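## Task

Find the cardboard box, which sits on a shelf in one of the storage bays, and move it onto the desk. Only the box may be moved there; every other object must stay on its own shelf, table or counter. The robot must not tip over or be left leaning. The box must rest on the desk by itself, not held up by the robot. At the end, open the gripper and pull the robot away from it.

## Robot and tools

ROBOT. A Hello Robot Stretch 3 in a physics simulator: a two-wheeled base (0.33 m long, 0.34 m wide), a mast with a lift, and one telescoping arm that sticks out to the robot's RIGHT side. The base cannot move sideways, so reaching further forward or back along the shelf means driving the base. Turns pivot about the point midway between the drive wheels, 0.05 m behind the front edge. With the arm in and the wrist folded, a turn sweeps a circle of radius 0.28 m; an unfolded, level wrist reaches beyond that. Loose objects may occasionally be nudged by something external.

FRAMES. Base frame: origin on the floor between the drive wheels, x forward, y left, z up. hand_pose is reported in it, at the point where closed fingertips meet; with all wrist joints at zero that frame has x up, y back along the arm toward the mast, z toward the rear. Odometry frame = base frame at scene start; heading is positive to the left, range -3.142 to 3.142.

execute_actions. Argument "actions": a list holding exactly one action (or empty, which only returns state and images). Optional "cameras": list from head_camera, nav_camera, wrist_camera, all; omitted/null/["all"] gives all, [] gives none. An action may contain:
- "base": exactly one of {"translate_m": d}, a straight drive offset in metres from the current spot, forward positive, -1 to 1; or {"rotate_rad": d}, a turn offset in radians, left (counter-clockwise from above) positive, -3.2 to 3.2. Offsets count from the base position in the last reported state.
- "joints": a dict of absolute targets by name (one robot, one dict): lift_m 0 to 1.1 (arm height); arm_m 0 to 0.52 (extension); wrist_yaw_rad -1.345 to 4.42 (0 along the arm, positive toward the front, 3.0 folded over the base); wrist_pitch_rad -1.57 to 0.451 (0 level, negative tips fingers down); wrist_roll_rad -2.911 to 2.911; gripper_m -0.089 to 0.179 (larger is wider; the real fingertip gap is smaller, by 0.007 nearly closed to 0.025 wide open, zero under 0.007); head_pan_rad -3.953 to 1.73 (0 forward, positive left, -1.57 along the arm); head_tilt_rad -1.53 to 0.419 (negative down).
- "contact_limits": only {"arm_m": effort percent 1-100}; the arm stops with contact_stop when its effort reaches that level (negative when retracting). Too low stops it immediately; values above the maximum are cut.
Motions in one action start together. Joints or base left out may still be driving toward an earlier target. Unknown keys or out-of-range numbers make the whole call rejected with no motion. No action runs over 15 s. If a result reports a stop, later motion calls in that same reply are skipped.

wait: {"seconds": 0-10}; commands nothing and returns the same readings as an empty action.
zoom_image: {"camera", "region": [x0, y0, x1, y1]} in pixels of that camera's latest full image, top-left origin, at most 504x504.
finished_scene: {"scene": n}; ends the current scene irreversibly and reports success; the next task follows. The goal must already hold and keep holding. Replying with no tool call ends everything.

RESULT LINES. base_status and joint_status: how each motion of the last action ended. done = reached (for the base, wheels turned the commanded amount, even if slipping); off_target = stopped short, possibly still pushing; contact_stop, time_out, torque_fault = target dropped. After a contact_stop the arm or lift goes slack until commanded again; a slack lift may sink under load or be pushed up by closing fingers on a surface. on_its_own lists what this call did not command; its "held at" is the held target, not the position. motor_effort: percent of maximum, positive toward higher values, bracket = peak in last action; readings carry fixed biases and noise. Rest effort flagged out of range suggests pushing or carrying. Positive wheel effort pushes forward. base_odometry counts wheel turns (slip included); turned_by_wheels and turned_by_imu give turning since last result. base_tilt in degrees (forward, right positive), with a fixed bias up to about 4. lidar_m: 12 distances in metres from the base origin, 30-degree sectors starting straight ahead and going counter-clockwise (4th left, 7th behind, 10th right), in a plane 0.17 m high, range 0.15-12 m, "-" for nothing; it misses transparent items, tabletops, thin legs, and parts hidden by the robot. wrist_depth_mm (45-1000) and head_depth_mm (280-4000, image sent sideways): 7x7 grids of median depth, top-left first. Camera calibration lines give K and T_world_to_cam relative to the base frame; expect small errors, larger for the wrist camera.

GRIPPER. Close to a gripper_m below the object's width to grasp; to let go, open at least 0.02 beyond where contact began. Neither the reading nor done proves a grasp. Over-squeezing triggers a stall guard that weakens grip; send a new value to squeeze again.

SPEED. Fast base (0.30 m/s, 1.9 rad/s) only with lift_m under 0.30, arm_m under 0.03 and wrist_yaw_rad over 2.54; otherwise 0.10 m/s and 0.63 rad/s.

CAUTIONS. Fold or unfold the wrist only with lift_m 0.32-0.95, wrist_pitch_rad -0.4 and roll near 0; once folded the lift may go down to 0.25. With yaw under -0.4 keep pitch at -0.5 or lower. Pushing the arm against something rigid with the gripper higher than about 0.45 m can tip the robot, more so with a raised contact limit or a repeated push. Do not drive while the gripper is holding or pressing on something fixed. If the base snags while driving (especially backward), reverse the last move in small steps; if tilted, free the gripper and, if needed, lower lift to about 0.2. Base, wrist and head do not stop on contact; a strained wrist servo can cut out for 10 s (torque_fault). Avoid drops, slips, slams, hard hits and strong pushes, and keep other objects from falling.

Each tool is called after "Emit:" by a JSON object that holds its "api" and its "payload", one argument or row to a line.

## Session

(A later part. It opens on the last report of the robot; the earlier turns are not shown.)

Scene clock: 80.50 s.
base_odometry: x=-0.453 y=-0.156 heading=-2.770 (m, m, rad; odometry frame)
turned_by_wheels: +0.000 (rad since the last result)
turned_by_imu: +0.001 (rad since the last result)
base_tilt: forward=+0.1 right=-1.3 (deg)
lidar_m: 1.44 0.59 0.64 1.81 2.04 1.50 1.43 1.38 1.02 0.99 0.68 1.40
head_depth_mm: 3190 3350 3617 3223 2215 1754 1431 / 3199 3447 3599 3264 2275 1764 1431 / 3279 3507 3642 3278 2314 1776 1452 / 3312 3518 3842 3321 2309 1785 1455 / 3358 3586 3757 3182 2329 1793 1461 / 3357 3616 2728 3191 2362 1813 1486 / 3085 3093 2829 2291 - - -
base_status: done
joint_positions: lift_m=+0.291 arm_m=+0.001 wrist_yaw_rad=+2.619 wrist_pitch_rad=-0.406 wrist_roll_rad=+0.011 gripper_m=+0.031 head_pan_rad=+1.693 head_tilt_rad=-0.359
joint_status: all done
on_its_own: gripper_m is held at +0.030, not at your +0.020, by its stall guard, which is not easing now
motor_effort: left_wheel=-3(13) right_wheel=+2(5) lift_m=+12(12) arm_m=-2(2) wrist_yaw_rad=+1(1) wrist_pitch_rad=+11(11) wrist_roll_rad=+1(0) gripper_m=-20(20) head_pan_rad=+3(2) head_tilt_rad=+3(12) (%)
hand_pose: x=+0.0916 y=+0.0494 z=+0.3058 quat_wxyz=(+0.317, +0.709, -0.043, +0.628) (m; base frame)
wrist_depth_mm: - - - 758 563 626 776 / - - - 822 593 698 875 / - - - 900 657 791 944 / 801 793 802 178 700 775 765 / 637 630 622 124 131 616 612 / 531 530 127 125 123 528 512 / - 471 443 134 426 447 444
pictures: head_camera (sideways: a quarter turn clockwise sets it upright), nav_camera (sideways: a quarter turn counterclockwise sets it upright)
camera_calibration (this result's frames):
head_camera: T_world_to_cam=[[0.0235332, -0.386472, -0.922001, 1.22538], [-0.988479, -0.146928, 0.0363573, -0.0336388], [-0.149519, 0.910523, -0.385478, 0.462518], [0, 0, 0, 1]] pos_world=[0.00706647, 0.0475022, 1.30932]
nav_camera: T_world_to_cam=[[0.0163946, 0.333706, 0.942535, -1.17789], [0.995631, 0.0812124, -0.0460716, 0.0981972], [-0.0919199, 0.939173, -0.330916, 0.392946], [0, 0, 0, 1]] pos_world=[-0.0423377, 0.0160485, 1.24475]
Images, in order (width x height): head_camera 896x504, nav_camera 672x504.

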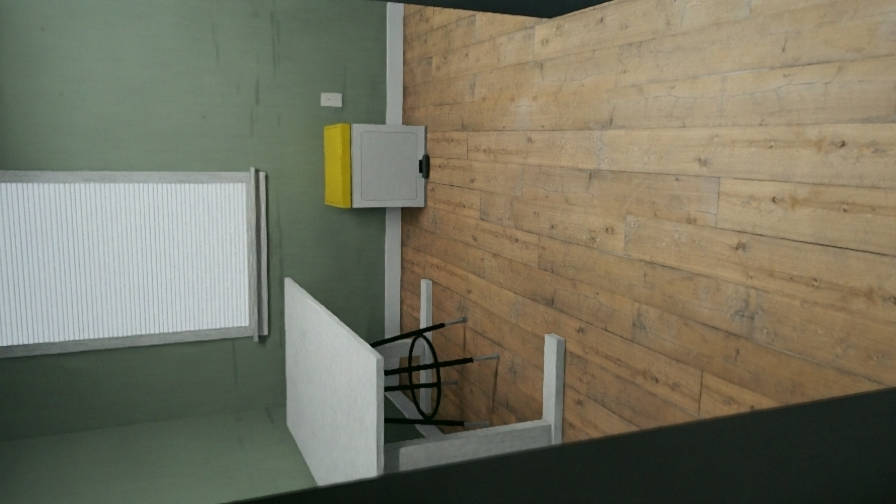

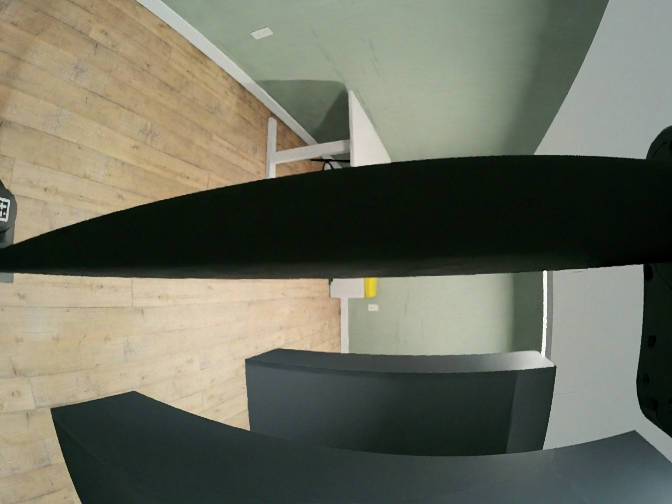

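Emit:
{"api": "execute_actions", "payload": {
  "actions": [
    {"base":{"rotate_rad":-1.54},"joints":{"head_pan_rad":-1.9,"head_tilt_rad":-0.6}}
  ],
  "cameras": []
}}

Emit:
{"api": "execute_actions", "payload": {
  "actions": [
    {"base":{"translate_m":-1.0}}
  ],
  "cameras": []
}}

Emit:
{"api": "execute_actions", "payload": {
  "actions": [
    {"base":{"translate_m":-0.85}}
  ],
  "cameras": ["head_camera","nav_camera"]
}}

Scene clock: 87.60 s.
base_odometry: x=-0.453 y=-0.156 heading=+1.973 (m, m, rad; odometry frame)
turned_by_wheels: -1.540 (rad since the last result)
turned_by_imu: -1.547 (rad since the last result)
base_tilt: forward=+0.2 right=-1.3 (deg)
lidar_m: 0.99 0.68 1.41 1.27 0.59 0.66 2.18 1.97 1.49 1.43 1.33 1.01
head_depth_mm: 1395 1559 1761 1967 1707 1428 1234 / 1357 1508 1704 1943 1726 1438 1236 / 1324 1467 1654 1870 1725 1449 1239 / 1294 1420 1594 1807 1753 1456 1250 / 1256 1392 1545 1740 1765 1457 1255 / 1228 1343 1481 1670 1769 1468 1262 / 1184 1293 1436 1618 1736 1477 1268
base_status: done
joint_positions: lift_m=+0.291 arm_m=+0.001 wrist_yaw_rad=+2.619 wrist_pitch_rad=-0.407 wrist_roll_rad=+0.011 gripper_m=+0.031 head_pan_rad=-1.893 head_tilt_rad=-0.593
joint_status: all done
on_its_own: gripper_m is held at +0.030, not at your +0.020, by its stall guard, which is not easing now
motor_effort: left_wheel=+3(13) right_wheel=-2(6) lift_m=+12(12) arm_m=-3(2) wrist_yaw_rad=+0(1) wrist_pitch_rad=+11(11) wrist_roll_rad=+0(1) gripper_m=-20(20) head_pan_rad=-3(29) head_tilt_rad=-2(12) (%)
hand_pose: x=+0.0915 y=+0.0494 z=+0.3058 quat_wxyz=(+0.317, +0.709, -0.043, +0.628) (m; base frame)
wrist_depth_mm: - - - - - 665 736 / - - - - - 724 784 / - - - - 786 797 807 / 778 778 791 179 734 762 774 / 634 632 623 124 131 620 613 / 535 530 127 125 123 527 514 / - 474 443 133 433 450 448
pictures: none
No camera images: the call's "cameras" was empty. Leave "cameras" out to get every camera's image.

Scene clock: 92.60 s.
base_odometry: x=-0.061 y=-1.076 heading=+1.974 (m, m, rad; odometry frame)
turned_by_wheels: +0.000 (rad since the last result)
turned_by_imu: +0.001 (rad since the last result)
base_tilt: forward=+0.2 right=-1.3 (deg)
lidar_m: 1.59 0.67 0.52 1.38 1.03 0.91 2.36 1.38 1.44 1.40 1.48 2.03
head_depth_mm: 1340 1490 1694 1920 1705 1431 1234 / 1312 1446 1634 1873 1726 1436 1242 / 1275 1411 1583 1805 1733 1447 1240 / 1240 1372 1531 1736 1753 1452 1247 / 1211 1334 1482 1679 1762 1462 1251 / 1185 1307 1449 1632 1752 1473 1256 / 1159 1271 1410 1578 1711 1478 1262
base_status: done
joint_positions: lift_m=+0.291 arm_m=+0.001 wrist_yaw_rad=+2.619 wrist_pitch_rad=-0.407 wrist_roll_rad=+0.011 gripper_m=+0.031 head_pan_rad=-1.893 head_tilt_rad=-0.593
joint_status: not commanded
on_its_own: gripper_m is held at +0.030, not at your +0.020, by its stall guard, which is not easing now
motor_effort: left_wheel=+3(10) right_wheel=-1(8) lift_m=+12(12) arm_m=-3(3) wrist_yaw_rad=+1(1) wrist_pitch_rad=+11(11) wrist_roll_rad=+0(1) gripper_m=-20(20) head_pan_rad=-2(2) head_tilt_rad=-2(2) (%)
hand_pose: x=+0.0915 y=+0.0494 z=+0.3058 quat_wxyz=(+0.317, +0.709, -0.043, +0.628) (m; base frame)
wrist_depth_mm: - - 515 547 623 - - / - - 560 595 677 - - / - - 857 631 744 - - / 801 801 710 178 727 774 768 / 636 650 623 124 132 620 617 / 534 533 127 125 123 524 517 / - 469 443 133 421 450 449
pictures: none
No camera images: the call's "cameras" was empty. Leave "cameras" out to get every camera's image.

Scene clock: 97.20 s.
base_odometry: x=+0.272 y=-1.858 heading=+1.974 (m, m, rad; odometry frame)
turned_by_wheels: +0.000 (rad since the last result)
turned_by_imu: +0.001 (rad since the last result)
base_tilt: forward=+0.1 right=-1.3 (deg)
lidar_m: 2.42 1.13 1.73 0.54 0.57 1.97 1.52 1.04 0.89 0.93 1.43 2.04
head_depth_mm: 1302 1448 1255 950 1579 1432 1230 / 1263 1407 1273 956 839 1442 1239 / 1227 1360 1280 966 819 1445 1221 / 1195 1325 1297 970 801 1411 1254 / 1176 1291 1309 1052 1706 1461 1251 / 1143 1259 1386 1565 1719 1469 1261 / 1122 1225 1357 1526 1687 1481 1266
base_status: done
joint_positions: lift_m=+0.291 arm_m=+0.001 wrist_yaw_rad=+2.619 wrist_pitch_rad=-0.407 wrist_roll_rad=+0.011 gripper_m=+0.031 head_pan_rad=-1.893 head_tilt_rad=-0.593
joint_status: not commanded
on_its_own: gripper_m is held at +0.030, not at your +0.020, by its stall guard, which is not easing now
motor_effort: left_wheel=+4(9) right_wheel=-1(6) lift_m=+12(12) arm_m=-2(2) wrist_yaw_rad=+1(1) wrist_pitch_rad=+11(10) wrist_roll_rad=+1(0) gripper_m=-20(20) head_pan_rad=-2(2) head_tilt_rad=-2(2) (%)
hand_pose: x=+0.0915 y=+0.0494 z=+0.3058 quat_wxyz=(+0.317, +0.709, -0.043, +0.628) (m; base frame)
wrist_depth_mm: 436 481 - - - - 957 / 462 506 - - - - - / 492 537 - - - - - / 521 582 734 177 737 767 766 / 554 602 621 124 132 625 614 / 537 529 128 125 123 529 510 / - 469 441 133 425 448 447
pictures: head_camera (sideways: a quarter turn clockwise sets it upright), nav_camera (sideways: a quarter turn counterclockwise sets it upright)
camera_calibration (this result's frames):
head_camera: T_world_to_cam=[[0.209171, 0.551796, -0.807322, 1.07469], [0.952785, -0.30083, 0.0412456, -0.0518327], [-0.220108, -0.777832, -0.588669, 0.727332], [0, 0, 0, 1]] pos_world=[-0.0153174, -0.0428605, 1.29791]
nav_camera: T_world_to_cam=[[-0.224544, -0.492984, 0.840563, -1.04339], [-0.930856, 0.363669, -0.0353755, 0.0960113], [-0.288247, -0.790387, -0.540557, 0.666939], [0, 0, 0, 1]] pos_world=[0.0473293, -0.02215, 1.24095]
Images, in order (width x height): head_camera 896x504, nav_camera 672x504.

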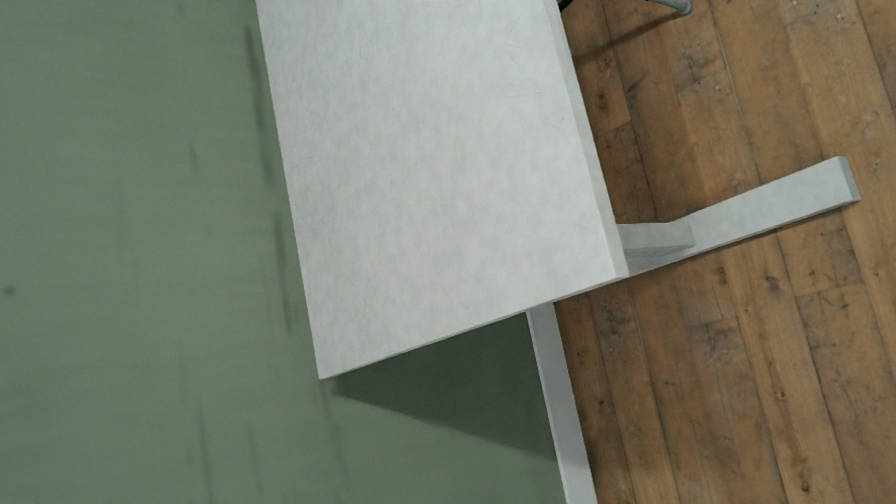

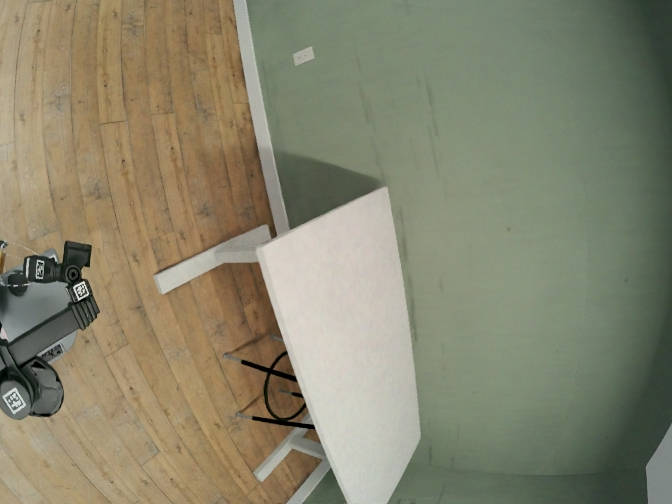

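Emit:
{"api": "execute_actions", "payload": {
  "actions": [
    {"base":{"translate_m":-0.35},"joints":{"lift_m":0.73,"wrist_yaw_rad":0,"wrist_pitch_rad":-0.18,"head_pan_rad":-1.6}}
  ],
  "cameras": ["head_camera"]
}}

Emit:
{"api": "execute_actions", "payload": {
  "actions": [
    {"joints":{"arm_m":0.3}}
  ],
  "cameras": ["head_camera","wrist_camera"]
}}

Scene clock: 106.23 s.
base_odometry: x=+0.410 y=-2.180 heading=+1.974 (m, m, rad; odometry frame)
turned_by_wheels: +0.000 (rad since the last result)
turned_by_imu: +0.002 (rad since the last result)
base_tilt: forward=+0.2 right=-1.3 (deg)
lidar_m: 1.80 1.45 0.57 0.56 2.13 1.62 1.17 0.94 0.83 0.85 1.41 2.01
head_depth_mm: 1135 1256 1252 950 763 1398 1234 / 1140 1260 1266 959 766 1438 1237 / 1141 1256 1283 963 770 560 - / 1143 1263 1295 971 777 1295 1231 / 1145 1269 1312 981 781 1428 1252 / 1146 1266 1398 1018 785 1468 1263 / 1154 1272 1428 1624 1770 1471 1263
base_status: done
joint_positions: lift_m=+0.729 arm_m=+0.001 wrist_yaw_rad=+0.002 wrist_pitch_rad=-0.213 wrist_roll_rad=+0.011 gripper_m=+0.031 head_pan_rad=-1.607 head_tilt_rad=-0.593
joint_status: all done
on_its_own: gripper_m is held at +0.030, not at your +0.020, by its stall guard, which is not easing now
motor_effort: left_wheel=+3(9) right_wheel=-1(6) lift_m=+38(40) arm_m=-3(2) wrist_yaw_rad=-1(3) wrist_pitch_rad=+13(14) wrist_roll_rad=+1(0) gripper_m=-21(20) head_pan_rad=+2(17) head_tilt_rad=-2(2) (%)
hand_pose: x=-0.0211 y=-0.3916 z=+0.7904 quat_wxyz=(+0.699, +0.075, -0.707, -0.075) (m; base frame)
wrist_depth_mm: - - - 966 923 919 909 / - - - - - - 953 / - - 891 749 739 723 725 / - - 458 178 414 446 439 / - 328 316 124 131 317 315 / - - 127 125 123 - 565 / - - - 133 - - -
pictures: head_camera (sideways: a quarter turn clockwise sets it upright)
camera_calibration (this result's frames):
head_camera: T_world_to_cam=[[0.0451306, 0.588384, -0.807322, 1.07569], [0.998948, -0.0200289, 0.0412456, -0.0521143], [0.00809842, -0.808334, -0.588669, 0.72594], [0, 0, 0, 1]] pos_world=[-0.00236595, -0.0471599, 1.29791]
Images, in order (width x height): head_camera 896x504.

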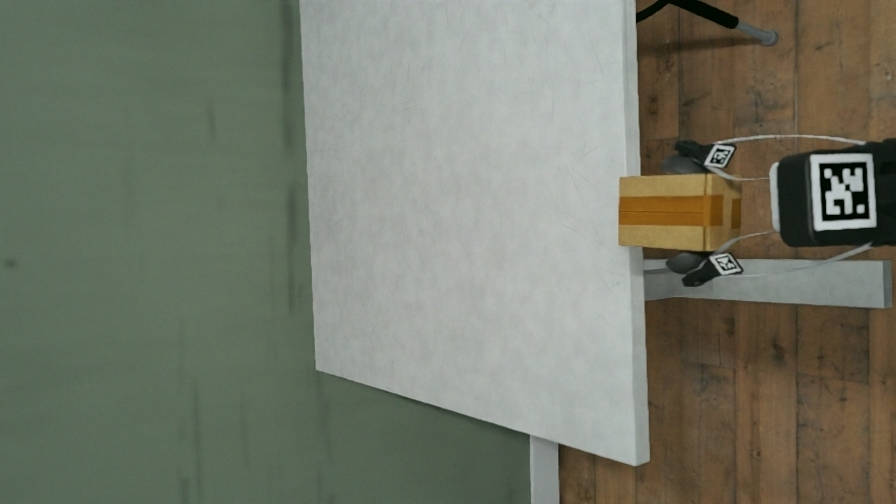

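Scene clock: 109.67 s.
base_odometry: x=+0.410 y=-2.180 heading=+1.974 (m, m, rad; odometry frame)
turned_by_wheels: +0.000 (rad since the last result)
turned_by_imu: +0.000 (rad since the last result)
base_tilt: forward=+0.1 right=-1.2 (deg)
lidar_m: 1.80 1.45 0.57 0.56 2.12 1.61 1.17 0.94 0.83 0.85 1.41 2.01
head_depth_mm: 1135 1251 1254 949 764 - - / 1137 1261 1269 991 - 1425 1237 / 1142 1261 1280 1001 - 1448 1241 / 1142 1265 1300 1009 757 1419 1235 / 1152 1264 1314 976 780 1433 1252 / 1145 1270 1405 1020 786 1472 1265 / 1149 1274 1433 1623 1769 1475 1264
base_status: not commanded
joint_positions: lift_m=+0.729 arm_m=+0.300 wrist_yaw_rad=+0.001 wrist_pitch_rad=-0.213 wrist_roll_rad=+0.011 gripper_m=+0.031 head_pan_rad=-1.607 head_tilt_rad=-0.593
joint_status: all done
on_its_own: gripper_m is held at +0.030, not at your +0.020, by its stall guard, which is not easing now
motor_effort: left_wheel=+3(3) right_wheel=-2(1) lift_m=+38(38) arm_m=+3(3) wrist_yaw_rad=-1(2) wrist_pitch_rad=+13(13) wrist_roll_rad=+0(0) gripper_m=-20(20) head_pan_rad=+2(2) head_tilt_rad=-2(2) (%)
hand_pose: x=-0.0212 y=-0.6900 z=+0.7905 quat_wxyz=(+0.699, +0.075, -0.707, -0.075) (m; base frame)
wrist_depth_mm: 732 740 719 690 701 690 661 / 766 771 753 731 730 717 700 / 818 823 768 751 756 738 724 / 877 838 452 178 410 437 430 / 909 324 311 124 132 317 311 / 251 251 127 125 123 251 244 / 205 205 197 134 189 202 200
pictures: head_camera (sideways: a quarter turn clockwise sets it upright), wrist_camera
camera_calibration (this result's frames):
head_camera: T_world_to_cam=[[0.0450848, 0.588387, -0.807322, 1.07569], [0.99895, -0.0199512, 0.0412456, -0.0521143], [0.00816134, -0.808333, -0.588669, 0.725939], [0, 0, 0, 1]] pos_world=[-0.00236228, -0.0471606, 1.29791]
wrist_camera: T_world_to_cam=[[-0.999466, -0.0146484, -0.0291929, -0.00249281], [0.0218174, 0.365722, -0.930468, 1.02031], [0.0243064, -0.930609, -0.365207, -0.188417], [0, 0, 0, 1]] pos_world=[-0.0201722, -0.548528, 0.880481]
Images, in order (width x height): head_camera 896x504, wrist_camera 644x364.

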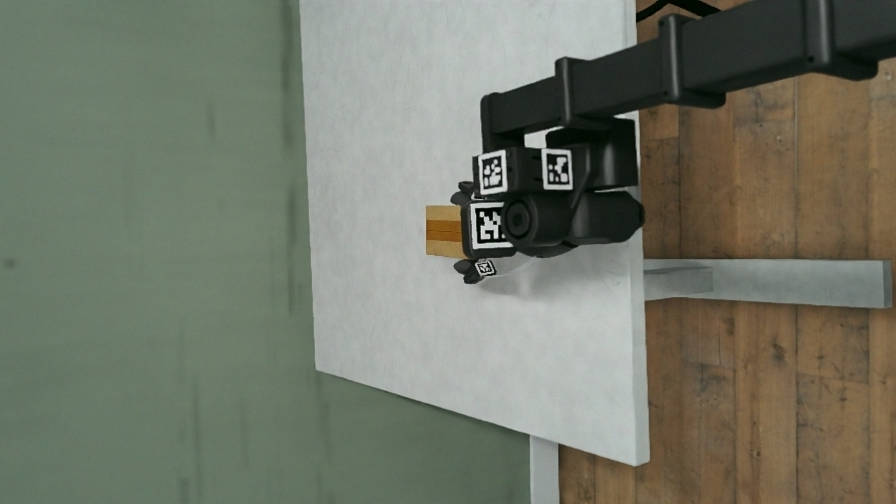

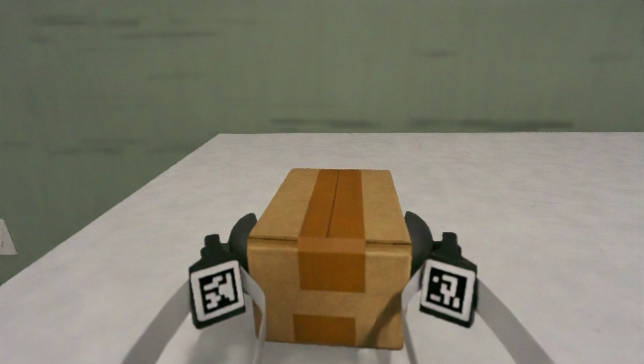

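(205−143)·0.79 ≈ 0.049 clearance.

Emit:
{"api": "execute_actions", "payload": {
  "actions": [
    {"joints":{"lift_m":0.683}}
  ],
  "cameras": []
}}

Emit:
{"api": "execute_actions", "payload": {
  "actions": [
    {"joints":{"gripper_m":0.12}}
  ],
  "cameras": []
}}

Emit:
{"api": "execute_actions", "payload": {
  "actions": [
    {"joints":{"arm_m":0.03,"lift_m":0.71}}
  ],
  "cameras": ["head_camera","wrist_camera"]
}}

Scene clock: 116.27 s.
base_odometry: x=+0.410 y=-2.180 heading=+1.974 (m, m, rad; odometry frame)
turned_by_wheels: +0.000 (rad since the last result)
turned_by_imu: +0.001 (rad since the last result)
base_tilt: forward=+0.1 right=-1.2 (deg)
lidar_m: 1.80 1.45 0.57 0.56 2.12 1.61 1.17 0.94 0.83 0.85 1.41 2.01
head_depth_mm: 1131 1253 1254 946 761 1447 - / 1135 1262 1268 955 812 1409 1244 / 1141 1260 1281 965 - 1411 1242 / 1141 1265 1296 1004 757 1398 1242 / 1145 1268 1309 977 781 1428 1251 / 1151 1268 1400 1023 786 1472 1259 / 1148 1266 1432 1624 1772 1472 1267
base_status: not commanded
joint_positions: lift_m=+0.684 arm_m=+0.300 wrist_yaw_rad=+0.001 wrist_pitch_rad=-0.212 wrist_roll_rad=+0.011 gripper_m=+0.031 head_pan_rad=-1.607 head_tilt_rad=-0.593
joint_status: all done
on_its_own: gripper_m is held at +0.030, not at your +0.020, by its stall guard, which is not easing now
motor_effort: left_wheel=+3(3) right_wheel=-2(1) lift_m=+12(34) arm_m=+4(4) wrist_yaw_rad=-1(1) wrist_pitch_rad=+13(13) wrist_roll_rad=+0(0) gripper_m=-20(20) head_pan_rad=+3(2) head_tilt_rad=-2(2) (%)
hand_pose: x=-0.0212 y=-0.6900 z=+0.7448 quat_wxyz=(+0.699, +0.075, -0.707, -0.075) (m; base frame)
wrist_depth_mm: 743 713 712 693 687 673 659 / 776 774 753 745 724 724 697 / 816 804 545 532 528 525 513 / 853 329 324 178 297 315 314 / 234 232 226 124 131 228 225 / 180 181 127 125 123 180 176 / 148 147 141 134 135 145 144
pictures: none
No camera images: the call's "cameras" was empty. Leave "cameras" out to get every camera's image.

Scene clock: 117.67 s.
base_odometry: x=+0.410 y=-2.180 heading=+1.974 (m, m, rad; odometry frame)
turned_by_wheels: +0.000 (rad since the last result)
turned_by_imu: +0.000 (rad since the last result)
base_tilt: forward=+0.2 right=-1.3 (deg)
lidar_m: 1.80 1.45 0.57 0.56 2.12 1.61 1.17 0.94 0.83 0.86 1.41 2.01
head_depth_mm: 1135 1253 1258 950 762 1445 - / 1135 1254 1267 957 812 1409 1232 / 1140 1263 1285 967 - 1418 1242 / 1145 1271 1294 973 757 1400 1240 / 1146 1268 1309 980 782 1429 1250 / 1147 1270 1399 1023 784 1473 1256 / 1153 1273 1435 1624 1766 1478 1265
base_status: not commanded
joint_positions: lift_m=+0.684 arm_m=+0.300 wrist_yaw_rad=+0.001 wrist_pitch_rad=-0.204 wrist_roll_rad=+0.011 gripper_m=+0.120 head_pan_rad=-1.607 head_tilt_rad=-0.593
joint_status: all done
motor_effort: left_wheel=+4(3) right_wheel=-2(2) lift_m=+12(12) arm_m=+4(4) wrist_yaw_rad=-1(1) wrist_pitch_rad=+9(13) wrist_roll_rad=+1(0) gripper_m=+0(88) head_pan_rad=+3(3) head_tilt_rad=-2(2) (%)
hand_pose: x=-0.0212 y=-0.6907 z=+0.7469 quat_wxyz=(+0.700, +0.072, -0.707, -0.072) (m; base frame)
wrist_depth_mm: 732 724 726 700 695 682 665 / 776 766 746 728 727 711 701 / 813 780 578 569 558 552 547 / 848 340 334 191 329 324 323 / 241 248 237 135 210 246 230 / 184 193 169 124 166 - 179 / 153 144 144 133 138 142 146
pictures: none
No camera images: the call's "cameras" was empty. Leave "cameras" out to get every camera's image.

Scene clock: 120.87 s.
base_odometry: x=+0.410 y=-2.180 heading=+1.974 (m, m, rad; odometry frame)
turned_by_wheels: +0.000 (rad since the last result)
turned_by_imu: +0.000 (rad since the last result)
base_tilt: forward=+0.1 right=-1.3 (deg)
lidar_m: 1.80 1.45 0.57 0.56 2.13 1.61 1.17 0.94 0.83 0.86 1.41 2.01
head_depth_mm: 1138 1253 1255 948 762 1400 1253 / 1141 1262 1270 957 768 1419 1265 / 1142 1262 1287 964 772 1443 - / 1142 1261 1299 972 776 1446 1218 / 1141 1267 1307 978 783 1440 1250 / 1145 1269 1401 1024 788 1471 1259 / 1152 1275 1430 1623 1775 1469 1266
base_status: not commanded
joint_positions: lift_m=+0.709 arm_m=+0.030 wrist_yaw_rad=+0.001 wrist_pitch_rad=-0.202 wrist_roll_rad=+0.011 gripper_m=+0.120 head_pan_rad=-1.607 head_tilt_rad=-0.593
joint_status: all done
motor_effort: left_wheel=+3(3) right_wheel=-1(1) lift_m=+37(41) arm_m=-2(3) wrist_yaw_rad=-1(1) wrist_pitch_rad=+9(9) wrist_roll_rad=+0(1) gripper_m=+1(0) head_pan_rad=+2(2) head_tilt_rad=-2(2) (%)
hand_pose: x=-0.0213 y=-0.4215 z=+0.7730 quat_wxyz=(+0.700, +0.072, -0.707, -0.072) (m; base frame)
wrist_depth_mm: - - 948 940 921 911 893 / - - - - - 950 951 / - - 714 698 684 678 674 / - 458 414 384 406 403 400 / - 302 293 290 288 305 286 / - - - - - - 508 / - - - - - - -
pictures: head_camera (sideways: a quarter turn clockwise sets it upright), wrist_camera
camera_calibration (this result's frames):
head_camera: T_world_to_cam=[[0.0450203, 0.588392, -0.807322, 1.07569], [0.998952, -0.0198417, 0.0412456, -0.0521143], [0.0082499, -0.808332, -0.588669, 0.725939], [0, 0, 0, 1]] pos_world=[-0.00235712, -0.0471615, 1.29791]
wrist_camera: T_world_to_cam=[[-0.999469, -0.0147748, -0.0290519, 0.000726024], [0.02189, 0.356112, -0.934187, 0.904739], [0.0241482, -0.934326, -0.3556, 0.04602], [0, 0, 0, 1]] pos_world=[-0.0201904, -0.27918, 0.861581]
Images, in order (width x height): head_camera 896x504, wrist_camera 644x364.

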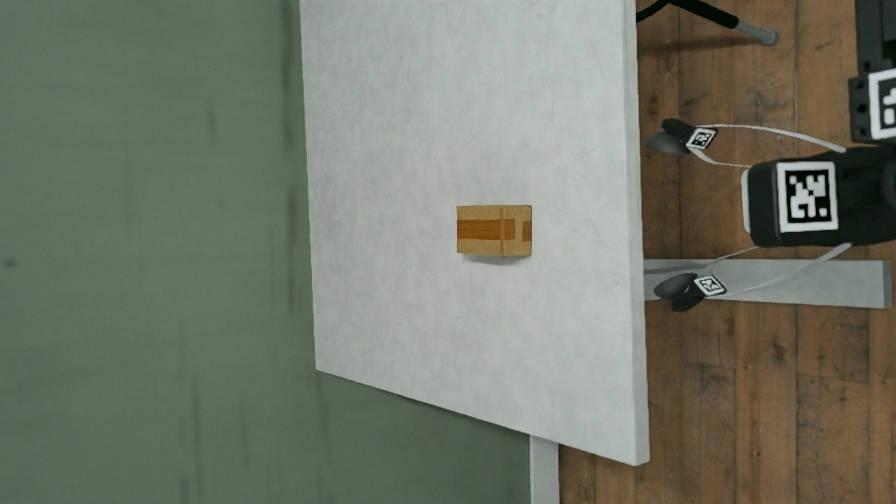

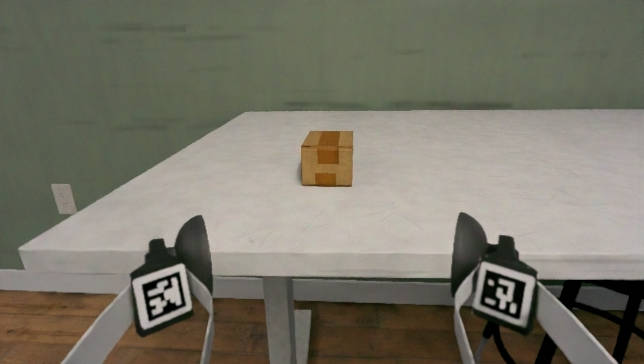

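Emit:
{"api": "finished_scene", "payload": {
  "scene": 2
}}

The scene is finished: the task was done.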